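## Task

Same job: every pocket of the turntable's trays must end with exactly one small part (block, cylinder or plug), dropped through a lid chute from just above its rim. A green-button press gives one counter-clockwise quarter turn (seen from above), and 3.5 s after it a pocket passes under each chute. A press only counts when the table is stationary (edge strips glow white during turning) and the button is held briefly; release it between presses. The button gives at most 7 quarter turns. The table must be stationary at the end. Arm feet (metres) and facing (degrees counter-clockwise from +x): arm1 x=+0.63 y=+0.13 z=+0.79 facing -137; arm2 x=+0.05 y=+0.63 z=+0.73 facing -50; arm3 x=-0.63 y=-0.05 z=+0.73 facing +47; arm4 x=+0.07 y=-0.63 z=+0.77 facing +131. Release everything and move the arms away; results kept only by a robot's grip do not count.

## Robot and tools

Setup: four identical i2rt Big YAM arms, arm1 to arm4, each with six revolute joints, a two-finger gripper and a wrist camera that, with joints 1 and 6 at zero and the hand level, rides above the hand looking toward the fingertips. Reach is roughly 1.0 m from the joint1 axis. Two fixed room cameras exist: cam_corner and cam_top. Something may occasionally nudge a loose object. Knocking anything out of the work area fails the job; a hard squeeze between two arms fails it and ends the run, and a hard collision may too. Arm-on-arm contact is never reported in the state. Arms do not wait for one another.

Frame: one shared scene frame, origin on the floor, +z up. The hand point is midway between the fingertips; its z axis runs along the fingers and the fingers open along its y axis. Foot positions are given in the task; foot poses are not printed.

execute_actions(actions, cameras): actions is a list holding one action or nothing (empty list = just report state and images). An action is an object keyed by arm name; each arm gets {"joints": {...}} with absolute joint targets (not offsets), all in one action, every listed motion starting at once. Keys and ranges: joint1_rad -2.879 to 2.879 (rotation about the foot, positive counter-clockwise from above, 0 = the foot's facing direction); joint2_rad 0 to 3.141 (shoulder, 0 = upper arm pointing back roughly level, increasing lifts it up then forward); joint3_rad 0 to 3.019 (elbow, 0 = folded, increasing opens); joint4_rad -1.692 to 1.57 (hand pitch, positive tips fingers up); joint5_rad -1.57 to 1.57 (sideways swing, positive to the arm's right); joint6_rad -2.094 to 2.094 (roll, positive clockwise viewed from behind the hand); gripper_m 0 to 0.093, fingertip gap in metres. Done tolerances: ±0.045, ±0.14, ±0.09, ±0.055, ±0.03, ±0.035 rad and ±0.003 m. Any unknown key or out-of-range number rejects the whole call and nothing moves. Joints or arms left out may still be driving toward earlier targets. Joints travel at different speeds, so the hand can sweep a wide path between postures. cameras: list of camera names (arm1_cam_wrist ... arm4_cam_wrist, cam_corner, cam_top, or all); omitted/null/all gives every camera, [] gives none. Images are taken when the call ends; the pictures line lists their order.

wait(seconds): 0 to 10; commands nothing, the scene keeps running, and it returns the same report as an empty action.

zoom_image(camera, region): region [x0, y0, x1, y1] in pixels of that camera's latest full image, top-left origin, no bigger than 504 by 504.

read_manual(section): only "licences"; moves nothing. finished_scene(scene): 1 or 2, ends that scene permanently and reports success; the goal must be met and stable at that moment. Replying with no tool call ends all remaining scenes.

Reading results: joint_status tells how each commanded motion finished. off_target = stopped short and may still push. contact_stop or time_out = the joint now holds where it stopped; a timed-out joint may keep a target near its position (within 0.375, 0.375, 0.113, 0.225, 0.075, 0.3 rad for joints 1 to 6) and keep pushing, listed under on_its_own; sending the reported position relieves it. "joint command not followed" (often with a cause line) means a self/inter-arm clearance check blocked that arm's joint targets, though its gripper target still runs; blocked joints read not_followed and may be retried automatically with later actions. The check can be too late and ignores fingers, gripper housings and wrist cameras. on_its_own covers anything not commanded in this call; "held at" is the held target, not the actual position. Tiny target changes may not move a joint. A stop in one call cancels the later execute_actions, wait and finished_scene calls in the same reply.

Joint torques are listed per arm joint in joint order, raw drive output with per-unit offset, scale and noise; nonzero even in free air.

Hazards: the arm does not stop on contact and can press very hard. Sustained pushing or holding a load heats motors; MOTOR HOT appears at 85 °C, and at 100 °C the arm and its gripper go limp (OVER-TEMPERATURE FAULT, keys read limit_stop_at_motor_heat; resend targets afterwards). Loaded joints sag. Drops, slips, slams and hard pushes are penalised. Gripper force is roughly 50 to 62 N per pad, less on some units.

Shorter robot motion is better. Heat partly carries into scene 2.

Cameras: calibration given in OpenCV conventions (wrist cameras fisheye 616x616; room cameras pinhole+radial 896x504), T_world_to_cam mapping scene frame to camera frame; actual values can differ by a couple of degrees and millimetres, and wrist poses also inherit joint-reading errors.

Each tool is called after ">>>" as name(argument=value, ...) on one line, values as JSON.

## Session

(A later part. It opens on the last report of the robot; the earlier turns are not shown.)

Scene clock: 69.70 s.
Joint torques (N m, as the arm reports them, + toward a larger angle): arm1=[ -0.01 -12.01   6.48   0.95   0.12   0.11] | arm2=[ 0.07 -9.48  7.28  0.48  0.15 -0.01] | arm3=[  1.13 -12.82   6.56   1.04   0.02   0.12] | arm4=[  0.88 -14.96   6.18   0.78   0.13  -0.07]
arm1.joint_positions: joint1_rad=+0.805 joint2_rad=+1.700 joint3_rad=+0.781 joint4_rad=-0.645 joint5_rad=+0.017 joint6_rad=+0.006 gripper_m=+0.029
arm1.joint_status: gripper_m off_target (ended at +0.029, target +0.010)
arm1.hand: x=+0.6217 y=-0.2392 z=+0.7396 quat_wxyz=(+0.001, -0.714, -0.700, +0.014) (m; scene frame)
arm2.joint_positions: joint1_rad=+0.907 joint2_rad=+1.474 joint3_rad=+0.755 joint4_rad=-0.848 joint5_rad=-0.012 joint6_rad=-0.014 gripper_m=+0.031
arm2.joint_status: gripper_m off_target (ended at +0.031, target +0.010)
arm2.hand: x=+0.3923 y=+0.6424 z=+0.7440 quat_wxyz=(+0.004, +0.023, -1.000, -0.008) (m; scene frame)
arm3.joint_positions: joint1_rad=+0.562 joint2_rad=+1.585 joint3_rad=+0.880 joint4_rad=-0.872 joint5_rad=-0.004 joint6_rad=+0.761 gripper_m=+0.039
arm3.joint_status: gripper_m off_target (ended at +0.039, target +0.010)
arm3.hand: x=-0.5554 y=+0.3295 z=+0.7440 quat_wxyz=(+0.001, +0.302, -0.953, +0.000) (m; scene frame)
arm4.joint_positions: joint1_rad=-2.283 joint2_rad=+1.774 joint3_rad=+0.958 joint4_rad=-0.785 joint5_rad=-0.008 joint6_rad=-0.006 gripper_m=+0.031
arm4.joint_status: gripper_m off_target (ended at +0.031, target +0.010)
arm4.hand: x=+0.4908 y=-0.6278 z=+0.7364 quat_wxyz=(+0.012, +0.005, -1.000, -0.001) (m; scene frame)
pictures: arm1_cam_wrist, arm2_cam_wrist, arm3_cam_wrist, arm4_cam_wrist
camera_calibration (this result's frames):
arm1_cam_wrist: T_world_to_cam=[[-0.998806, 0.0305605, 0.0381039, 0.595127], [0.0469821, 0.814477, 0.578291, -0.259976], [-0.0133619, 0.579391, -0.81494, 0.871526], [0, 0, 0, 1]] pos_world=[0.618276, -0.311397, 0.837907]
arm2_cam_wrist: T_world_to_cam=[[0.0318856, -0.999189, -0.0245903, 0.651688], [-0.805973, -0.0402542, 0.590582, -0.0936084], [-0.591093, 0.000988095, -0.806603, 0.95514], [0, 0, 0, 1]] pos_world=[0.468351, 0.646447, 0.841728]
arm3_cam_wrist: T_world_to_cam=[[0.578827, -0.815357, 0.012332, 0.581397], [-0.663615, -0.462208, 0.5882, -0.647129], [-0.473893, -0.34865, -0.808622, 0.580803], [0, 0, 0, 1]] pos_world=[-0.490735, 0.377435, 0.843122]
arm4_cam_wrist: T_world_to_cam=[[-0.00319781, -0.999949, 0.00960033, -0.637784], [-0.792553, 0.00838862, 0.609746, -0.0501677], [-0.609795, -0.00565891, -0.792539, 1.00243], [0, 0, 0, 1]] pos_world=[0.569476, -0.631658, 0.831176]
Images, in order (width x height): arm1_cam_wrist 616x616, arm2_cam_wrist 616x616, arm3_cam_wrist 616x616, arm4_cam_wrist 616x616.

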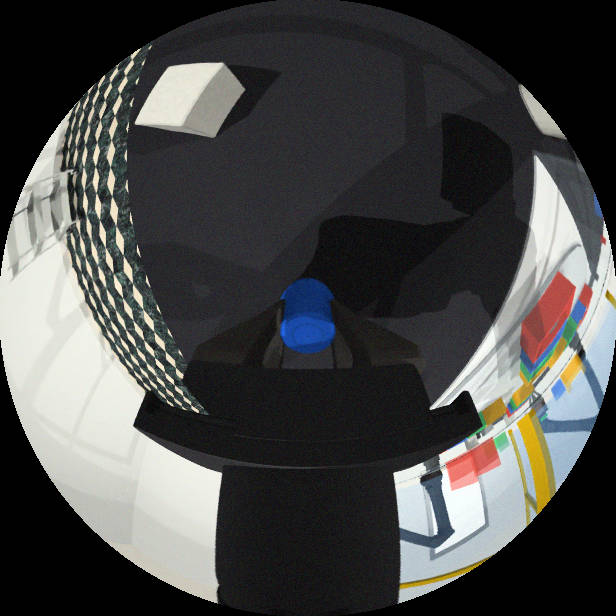

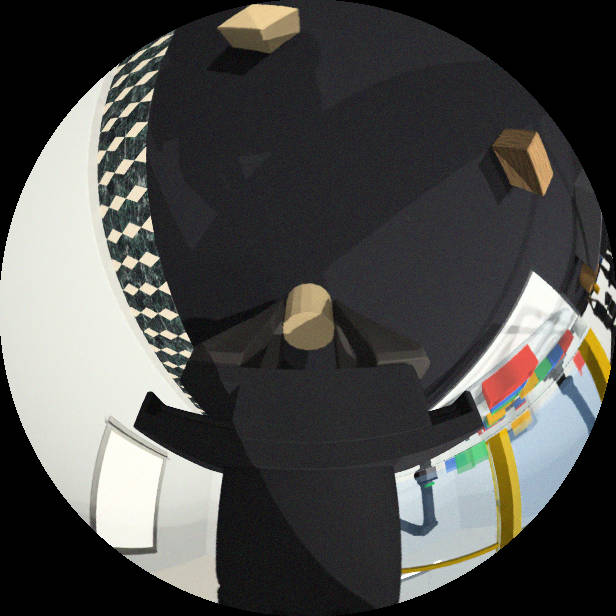

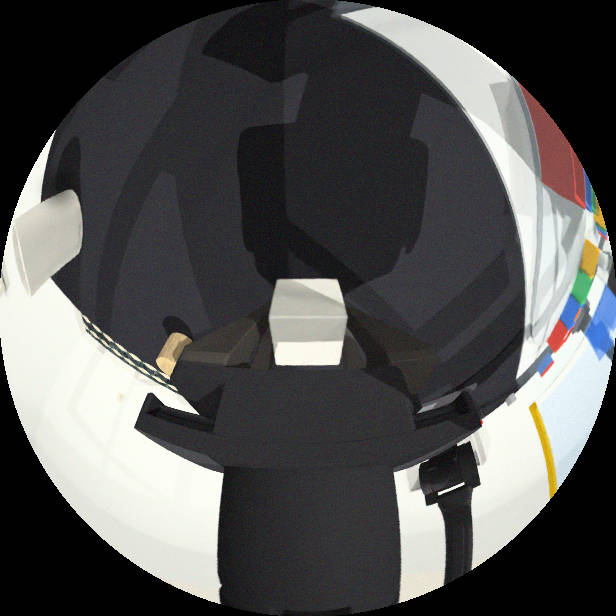

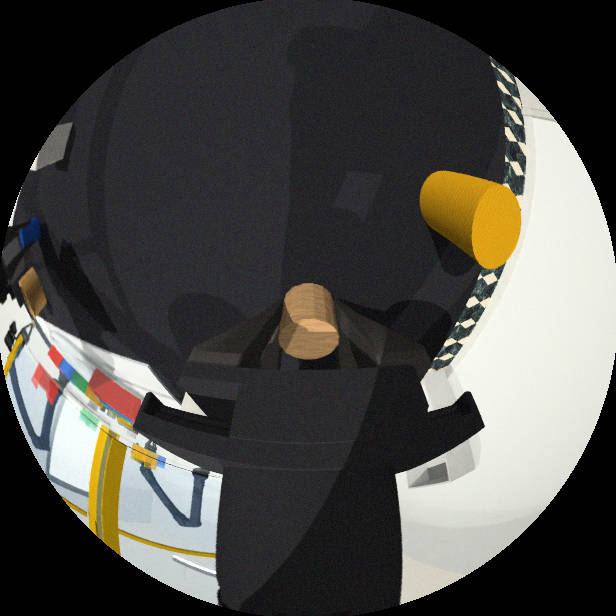

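>>> execute_actions(actions=[{"arm1":{"joints":{"joint2_rad":0.9,"joint3_rad":1.0,"joint4_rad":-1.6}},"arm2":{"joints":{"joint2_rad":0.99,"joint3_rad":1.15,"joint4_rad":-1.6}},"arm3":{"joints":{"joint2_rad":0.99,"joint3_rad":1.15,"joint4_rad":-1.6,"joint6_rad":0}},"arm4":{"joints":{"joint2_rad":0.72,"joint3_rad":0.93,"joint4_rad":-1.66}}}], cameras=[])

>>> execute_actions(actions=[{"arm1":{"joints":{"joint1_rad":-0.3}},"arm2":{"joints":{"joint1_rad":-0.735}},"arm3":{"joints":{"joint1_rad":-0.6,"joint6_rad":0.3}},"arm4":{"joints":{"joint1_rad":-0.6}}}], cameras=[])

>>> execute_actions(actions=[{"arm1":{"joints":{"joint2_rad":1.16,"joint3_rad":0.875,"joint4_rad":-1.26}},"arm2":{"joints":{"joint2_rad":1.425,"joint3_rad":1.31,"joint4_rad":-1.4}},"arm3":{"joints":{"joint2_rad":1.345,"joint3_rad":1.22,"joint4_rad":-1.395}},"arm4":{"joints":{"joint2_rad":1.3,"joint3_rad":1.35,"joint4_rad":-1.55}}}])

Scene clock: 84.27 s.
Joint torques (N m, as the arm reports them, + toward a larger angle): arm1=[ 0.03 -2.65 11.04 -0.16  0.12  0.11] | arm2=[ 0.1  -4.76 11.56  0.12  0.17 -0.02] | arm3=[ 1.42 -4.5   9.26  0.32 -0.04 -0.06] | arm4=[ 1.07 -0.95  8.08 -0.02  0.15 -0.11]
arm1.joint_positions: joint1_rad=+0.805 joint2_rad=+0.897 joint3_rad=+0.983 joint4_rad=-1.587 joint5_rad=+0.017 joint6_rad=+0.006 gripper_m=+0.029
arm1.joint_status: all done
arm1.hand: x=+0.6249 y=-0.1003 z=+1.0464 quat_wxyz=(-0.021, -0.713, -0.700, +0.036) (m; scene frame)
arm2.joint_positions: joint1_rad=+0.907 joint2_rad=+0.982 joint3_rad=+1.130 joint4_rad=-1.593 joint5_rad=-0.012 joint6_rad=-0.014 gripper_m=+0.031
arm2.joint_status: all done
arm2.hand: x=+0.3305 y=+0.6396 z=+1.0236 quat_wxyz=(-0.057, +0.023, -0.998, -0.008) (m; scene frame)
arm3.joint_positions: joint1_rad=+0.562 joint2_rad=+0.991 joint3_rad=+1.132 joint4_rad=-1.589 joint5_rad=-0.004 joint6_rad=+0.010 gripper_m=+0.039
arm3.joint_status: all done
arm3.hand: x=-0.5768 y=+0.2252 z=+1.0231 quat_wxyz=(-0.050, +0.629, -0.774, -0.042) (m; scene frame)
arm4.joint_positions: joint1_rad=-2.283 joint2_rad=+0.718 joint3_rad=+0.925 joint4_rad=-1.649 joint5_rad=-0.008 joint6_rad=-0.006 gripper_m=+0.031
arm4.joint_status: all done
arm4.hand: x=+0.2566 y=-0.6267 z=+1.0369 quat_wxyz=(-0.067, +0.005, -0.998, -0.001) (m; scene frame)
pictures: none
No camera images: the call's "cameras" was empty. Leave "cameras" out to get every camera's image.

Scene clock: 86.10 s.
Joint torques (N m, as the arm reports them, + toward a larger angle): arm1=[-1.3  -2.65 10.97 -0.15  0.11  0.1 ] | arm2=[ 0.17 -4.31 11.51  0.18  0.14 -0.03] | arm3=[ 0.72 -4.61  9.4   0.25 -0.04  0.07] | arm4=[ 1.42 -1.43  8.14 -0.23  0.1  -0.07]
arm1.joint_positions: joint1_rad=-0.292 joint2_rad=+0.897 joint3_rad=+0.983 joint4_rad=-1.587 joint5_rad=+0.017 joint6_rad=+0.006 gripper_m=+0.029
arm1.joint_status: all done
arm1.hand: x=+0.4183 y=+0.0337 z=+1.0459 quat_wxyz=(-0.005, -0.974, -0.225, +0.040) (m; scene frame)
arm2.joint_positions: joint1_rad=-0.731 joint2_rad=+0.982 joint3_rad=+1.130 joint4_rad=-1.593 joint5_rad=-0.012 joint6_rad=-0.014 gripper_m=+0.031
arm2.joint_status: all done
arm2.hand: x=+0.0462 y=+0.3529 z=+1.0258 quat_wxyz=(-0.043, -0.713, -0.699, +0.044) (m; scene frame)
arm3.joint_positions: joint1_rad=-0.594 joint2_rad=+0.991 joint3_rad=+1.132 joint4_rad=-1.589 joint5_rad=-0.003 joint6_rad=+0.290 gripper_m=+0.039
arm3.joint_status: all done
arm3.hand: x=-0.3582 y=+0.0116 z=+1.0228 quat_wxyz=(-0.061, -0.036, -0.997, -0.020) (m; scene frame)
arm4.joint_positions: joint1_rad=-0.603 joint2_rad=+0.718 joint3_rad=+0.925 joint4_rad=-1.649 joint5_rad=-0.008 joint6_rad=-0.006 gripper_m=+0.031
arm4.joint_status: all done
arm4.hand: x=+0.0481 y=-0.4430 z=+1.0347 quat_wxyz=(-0.040, +0.747, -0.662, -0.047) (m; scene frame)
pictures: none
No camera images: the call's "cameras" was empty. Leave "cameras" out to get every camera's image.

Scene clock: 87.40 s.
Joint torques (N m, as the arm reports them, + toward a larger angle): arm1=[-1.28 -8.19  9.93  0.93  0.1   0.11] | arm2=[  0.15 -12.31  12.31   0.49   0.14  -0.03] | arm3=[  1.12 -11.13  10.62   1.01  -0.04   0.1 ] | arm4=[  1.3  -11.21  12.02   0.36   0.13  -0.09]
arm1.joint_positions: joint1_rad=-0.292 joint2_rad=+1.170 joint3_rad=+0.865 joint4_rad=-1.275 joint5_rad=+0.017 joint6_rad=+0.006 gripper_m=+0.029
arm1.joint_status: all done
arm1.hand: x=+0.3618 y=+0.0047 z=+0.9352 quat_wxyz=(+0.004, -0.974, -0.226, +0.001) (m; scene frame)
arm2.joint_positions: joint1_rad=-0.731 joint2_rad=+1.444 joint3_rad=+1.278 joint4_rad=-1.405 joint5_rad=-0.012 joint6_rad=-0.014 gripper_m=+0.031
arm2.joint_status: all done
arm2.hand: x=+0.0403 y=+0.2117 z=+0.9359 quat_wxyz=(+0.000, -0.715, -0.699, -0.001) (m; scene frame)
arm3.joint_positions: joint1_rad=-0.594 joint2_rad=+1.354 joint3_rad=+1.180 joint4_rad=-1.405 joint5_rad=-0.003 joint6_rad=+0.290 gripper_m=+0.039
arm3.joint_status: all done
arm3.hand: x=-0.2588 y=+0.0341 z=+0.9320 quat_wxyz=(+0.002, -0.036, -0.999, -0.003) (m; scene frame)
arm4.joint_positions: joint1_rad=-0.603 joint2_rad=+1.317 joint3_rad=+1.291 joint4_rad=-1.558 joint5_rad=-0.008 joint6_rad=-0.006 gripper_m=+0.031
arm4.joint_status: all done
arm4.hand: x=+0.0274 y=-0.2600 z=+1.0261 quat_wxyz=(+0.008, +0.748, -0.664, +0.006) (m; scene frame)
pictures: arm1_cam_wrist, arm2_cam_wrist, arm3_cam_wrist, arm4_cam_wrist, cam_corner, cam_top
camera_calibration (this result's frames):
arm1_cam_wrist: T_world_to_cam=[[-0.429237, 0.902833, 0.0254642, 0.122325], [0.732732, 0.331604, 0.594258, -0.820312], [0.528072, 0.273736, -0.803871, 0.681314], [0, 0, 0, 1]] pos_world=[0.293792, -0.02492, 1.03205]
arm2_cam_wrist: T_world_to_cam=[[-0.999331, 0.0348416, -0.0110927, 0.0472349], [0.0216998, 0.809287, 0.587013, -0.717876], [0.0294296, 0.586379, -0.809502, 0.756134], [0, 0, 0, 1]] pos_world=[0.0405284, 0.135941, 1.03402]
arm3_cam_wrist: T_world_to_cam=[[-0.0684426, -0.997635, 0.00626964, 0.0109576], [-0.804512, 0.0589076, 0.591007, -0.754185], [-0.589979, 0.0354061, -0.806642, 0.725402], [0, 0, 0, 1]] pos_world=[-0.178029, 0.0296753, 1.0308]
arm4_cam_wrist: T_world_to_cam=[[0.994346, 0.105849, 0.00852585, -0.0129959], [0.0789982, -0.790979, 0.606722, -0.825781], [0.0709648, -0.602618, -0.794868, 0.780107], [0, 0, 0, 1]] pos_world=[0.0227976, -0.181693, 1.12121]
Images, in order (width x height): arm1_cam_wrist 616x616, arm2_cam_wrist 616x616, arm3_cam_wrist 616x616, arm4_cam_wrist 616x616, cam_corner 896x504, cam_top 896x504.

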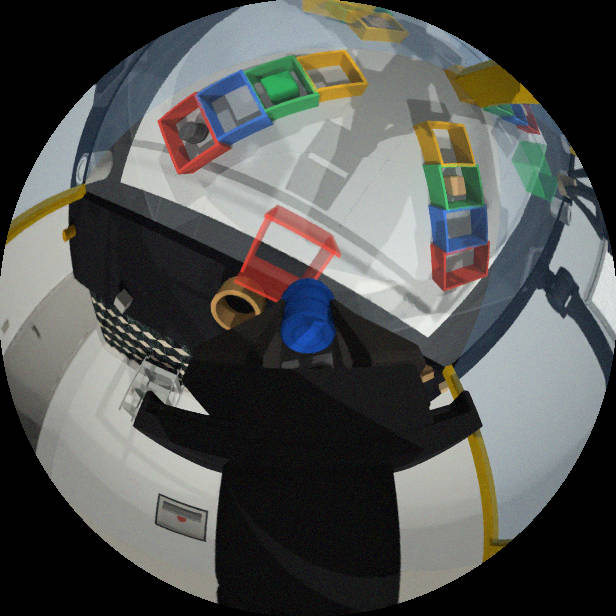

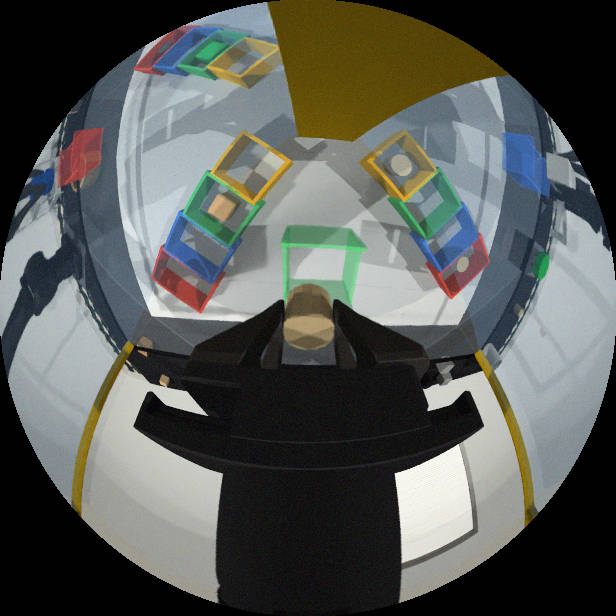

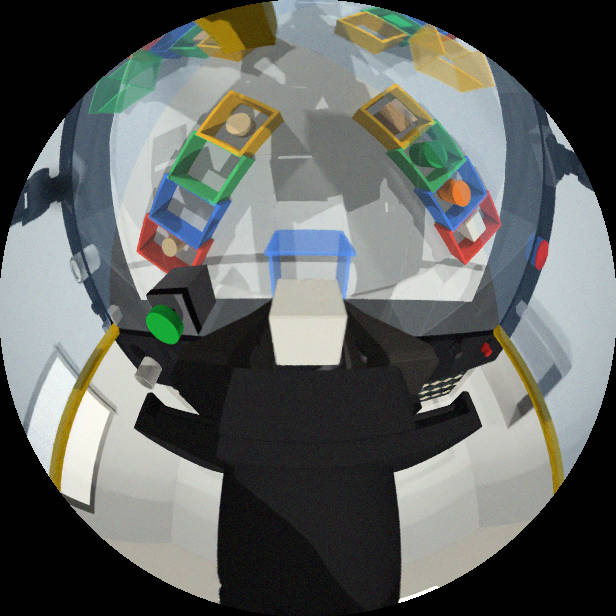

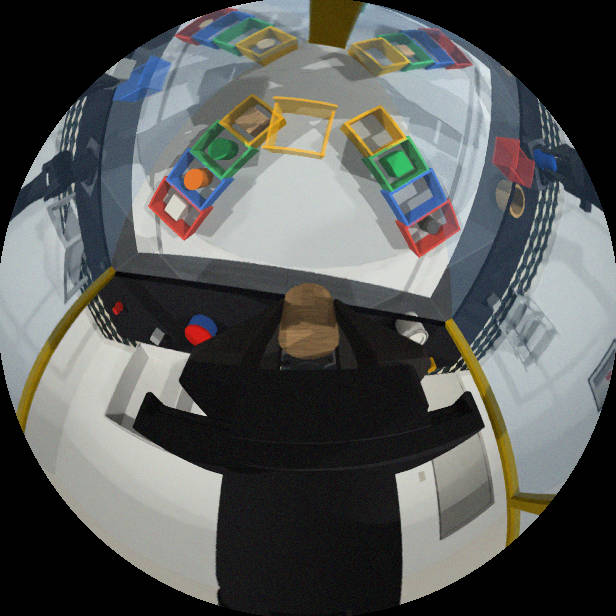

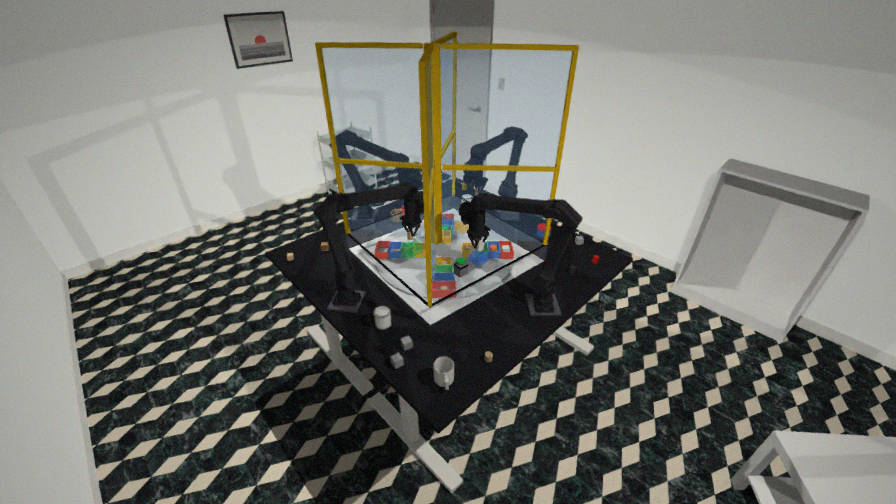

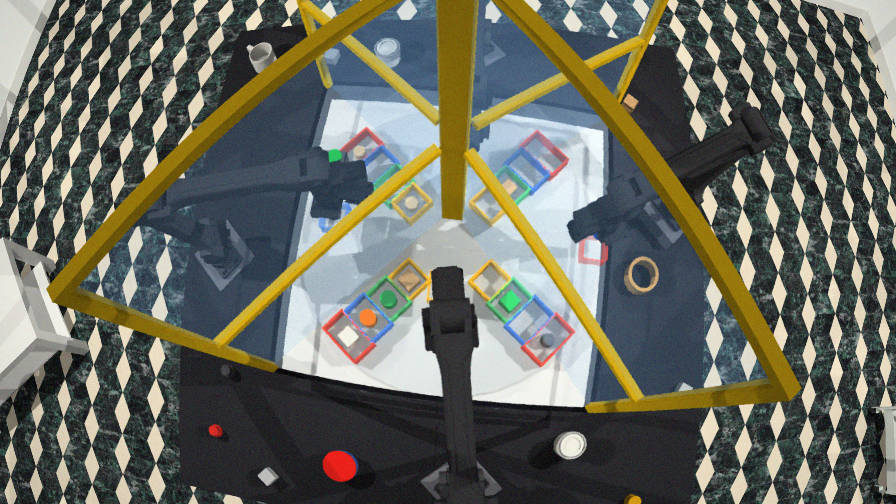

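>>> execute_actions(actions=[{"arm1":{"joints":{"joint1_rad":-0.262,"joint6_rad":0.45}},"arm2":{"joints":{"joint1_rad":-0.76,"joint4_rad":-1.435}},"arm3":{"joints":{"joint2_rad":1.2,"joint6_rad":1.87}},"arm4":{"joints":{"joint2_rad":1.722,"joint3_rad":1.57,"joint4_rad":-1.37}}}], cameras=[])

>>> execute_actions(actions=[{"arm3":{"joints":{"joint1_rad":-0.262,"joint2_rad":1.43,"joint3_rad":1.46,"joint4_rad":-1.56}}}])

Scene clock: 103.47 s.
Joint torques (N m, as the arm reports them, + toward a larger angle): arm1=[ 0.07 -8.1   9.92  0.92  0.15  0.23] | arm2=[  0.   -11.91  12.22  -0.09   0.16  -0.02] | arm3=[ 0.75 -8.19 10.93  1.14  0.02  0.03] | arm4=[  0.84 -18.    10.1    0.46   0.13  -0.08]
arm1.joint_positions: joint1_rad=-0.271 joint2_rad=+1.170 joint3_rad=+0.865 joint4_rad=-1.275 joint5_rad=+0.017 joint6_rad=+0.437 gripper_m=+0.029
arm1.joint_status: all done
arm1.hand: x=+0.3646 y=-0.0009 z=+0.9352 quat_wxyz=(+0.004, -1.000, -0.023, +0.002) (m; scene frame)
arm2.joint_positions: joint1_rad=-0.753 joint2_rad=+1.444 joint3_rad=+1.278 joint4_rad=-1.428 joint5_rad=-0.012 joint6_rad=-0.014 gripper_m=+0.031
arm2.joint_status: all done
arm2.hand: x=+0.0315 y=+0.2177 z=+0.9361 quat_wxyz=(+0.008, -0.722, -0.691, -0.010) (m; scene frame)
arm3.joint_positions: joint1_rad=-0.594 joint2_rad=+1.199 joint3_rad=+1.180 joint4_rad=-1.405 joint5_rad=-0.003 joint6_rad=+1.860 gripper_m=+0.039
arm3.joint_status: all done
arm3.hand: x=-0.2741 y=+0.0305 z=+0.9866 quat_wxyz=(-0.035, -0.729, -0.680, -0.068) (m; scene frame)
arm4.joint_positions: joint1_rad=-0.603 joint2_rad=+1.748 joint3_rad=+1.533 joint4_rad=-1.378 joint5_rad=-0.008 joint6_rad=-0.006 gripper_m=+0.031
arm4.joint_status: all done
arm4.hand: x=+0.0107 y=-0.1092 z=+0.9310 quat_wxyz=(+0.011, +0.748, -0.664, +0.010) (m; scene frame)
pictures: none
No camera images: the call's "cameras" was empty. Leave "cameras" out to get every camera's image.

Scene clock: 104.50 s.
Joint torques (N m, as the arm reports them, + toward a larger angle): arm1=[ 0.06 -8.14  9.91  0.89  0.15  0.23] | arm2=[ -0.15 -11.98  12.22  -0.15   0.15  -0.02] | arm3=[  0.87 -13.17  12.02  -0.14   0.12   0.1 ] | arm4=[  0.69 -18.04  10.2    0.4    0.1   -0.1 ]
arm1.joint_positions: joint1_rad=-0.271 joint2_rad=+1.170 joint3_rad=+0.865 joint4_rad=-1.275 joint5_rad=+0.017 joint6_rad=+0.437 gripper_m=+0.029
arm1.joint_status: not commanded
arm1.hand: x=+0.3646 y=-0.0009 z=+0.9352 quat_wxyz=(+0.004, -1.000, -0.023, +0.002) (m; scene frame)
arm2.joint_positions: joint1_rad=-0.753 joint2_rad=+1.444 joint3_rad=+1.278 joint4_rad=-1.428 joint5_rad=-0.012 joint6_rad=-0.014 gripper_m=+0.031
arm2.joint_status: not commanded
arm2.hand: x=+0.0315 y=+0.2177 z=+0.9361 quat_wxyz=(+0.008, -0.722, -0.691, -0.010) (m; scene frame)
arm3.joint_positions: joint1_rad=-0.251 joint2_rad=+1.443 joint3_rad=+1.400 joint4_rad=-1.548 joint5_rad=-0.005 joint6_rad=+1.861 gripper_m=+0.039
arm3.joint_status: all done
arm3.hand: x=-0.2777 y=+0.1737 z=+0.9822 quat_wxyz=(+0.006, -0.605, -0.796, +0.005) (m; scene frame)
arm4.joint_positions: joint1_rad=-0.603 joint2_rad=+1.748 joint3_rad=+1.533 joint4_rad=-1.378 joint5_rad=-0.008 joint6_rad=-0.006 gripper_m=+0.031
arm4.joint_status: not commanded
arm4.hand: x=+0.0107 y=-0.1092 z=+0.9310 quat_wxyz=(+0.011, +0.748, -0.664, +0.010) (m; scene frame)
pictures: arm1_cam_wrist, arm2_cam_wrist, arm3_cam_wrist, arm4_cam_wrist, cam_corner, cam_top
camera_calibration (this result's frames):
arm1_cam_wrist: T_world_to_cam=[[-0.0336179, 0.999127, 0.0247914, -0.0149439], [0.806411, 0.0124634, 0.591224, -0.844835], [0.590399, 0.0398678, -0.806126, 0.660594], [0, 0, 0, 1]] pos_world=[0.290768, -0.000876051, 1.03238]
arm2_cam_wrist: T_world_to_cam=[[-0.99831, 0.057051, -0.0110462, 0.0333644], [0.0387431, 0.795127, 0.605204, -0.737129], [0.0433106, 0.603753, -0.795994, 0.736151], [0, 0, 0, 1]] pos_world=[0.0299835, 0.139754, 1.03245]
arm3_cam_wrist: T_world_to_cam=[[-0.962212, -0.270787, 0.0286732, -0.247905], [-0.202517, 0.782035, 0.589413, -0.764147], [-0.182029, 0.561333, -0.807323, 0.772413], [0, 0, 0, 1]] pos_world=[-0.252689, 0.0968788, 1.08109]
arm4_cam_wrist: T_world_to_cam=[[0.994342, 0.105881, 0.00858217, -0.0116654], [0.0783906, -0.785895, 0.613372, -0.653119], [0.071689, -0.609228, -0.789748, 0.790989], [0, 0, 0, 1]] pos_world=[0.00609271, -0.030155, 1.02539]
Images, in order (width x height): arm1_cam_wrist 616x616, arm2_cam_wrist 616x616, arm3_cam_wrist 616x616, arm4_cam_wrist 616x616, cam_corner 896x504, cam_top 896x504.

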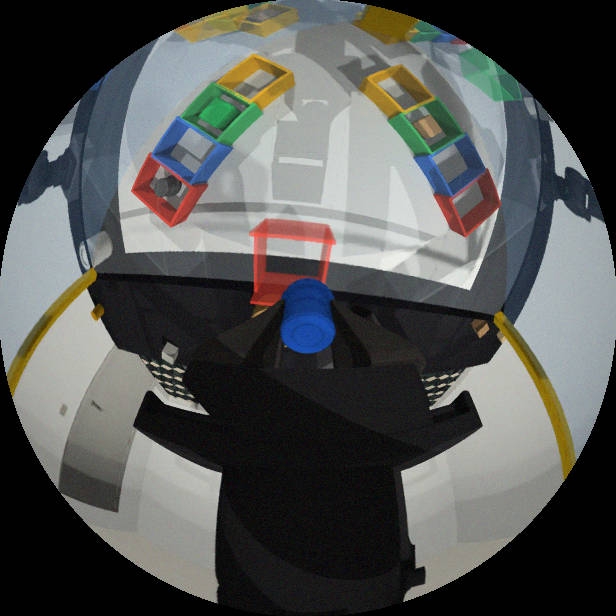

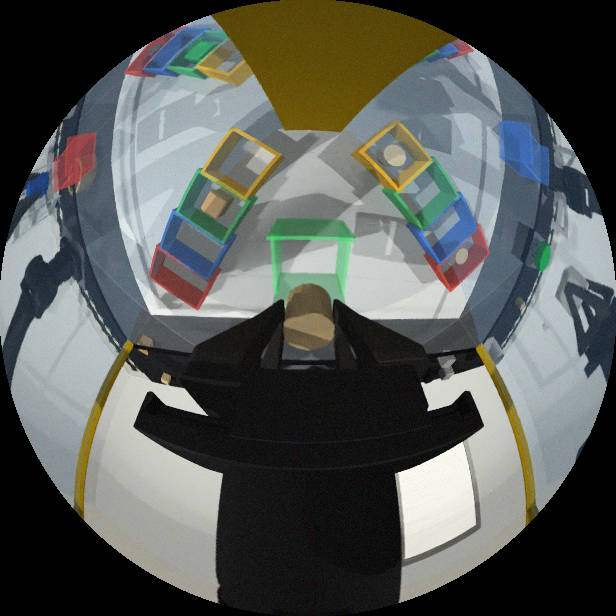

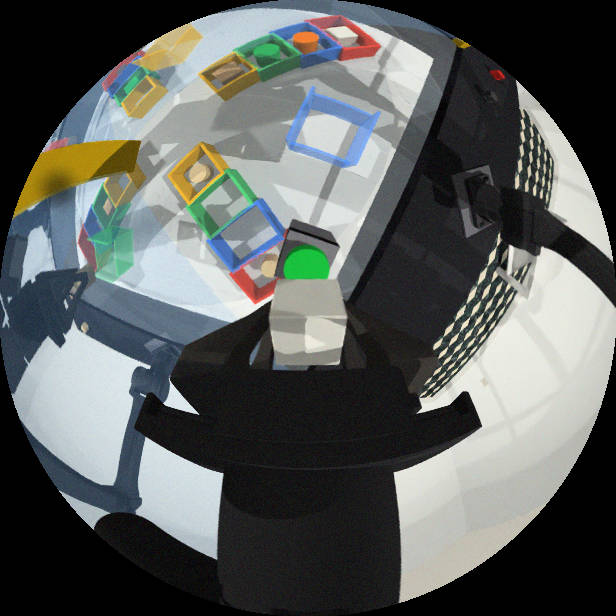

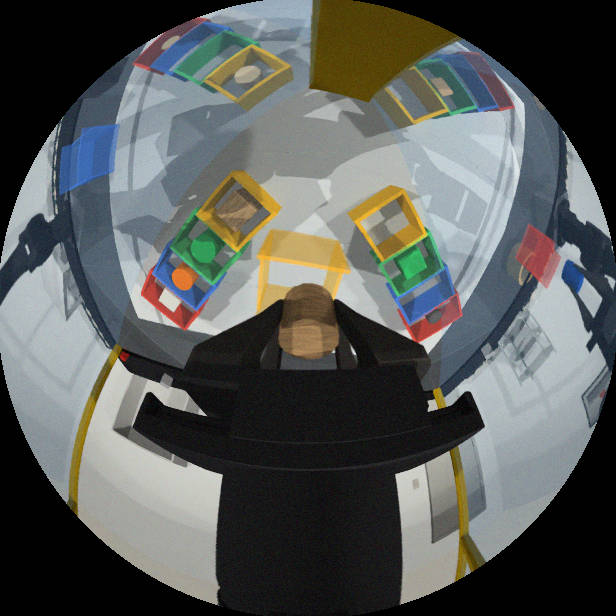

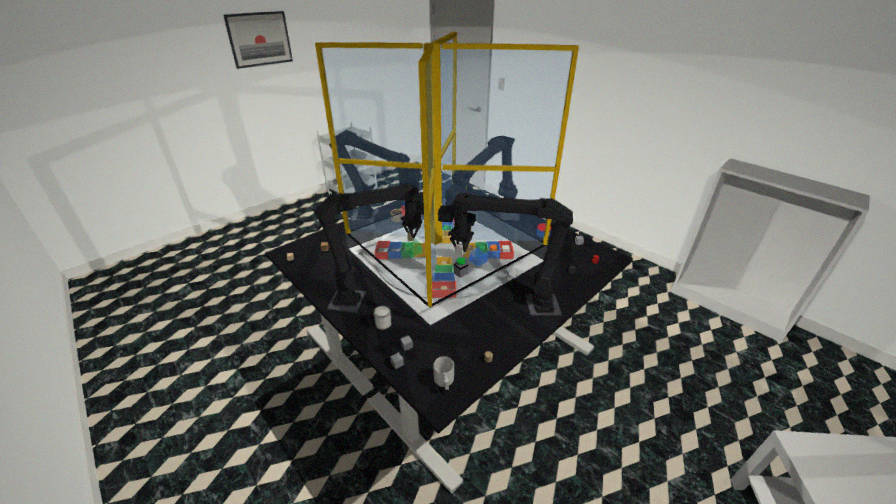

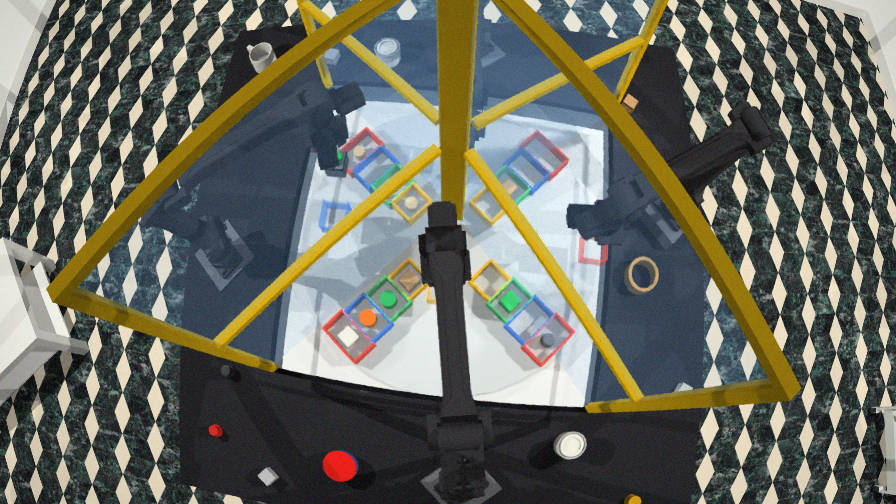

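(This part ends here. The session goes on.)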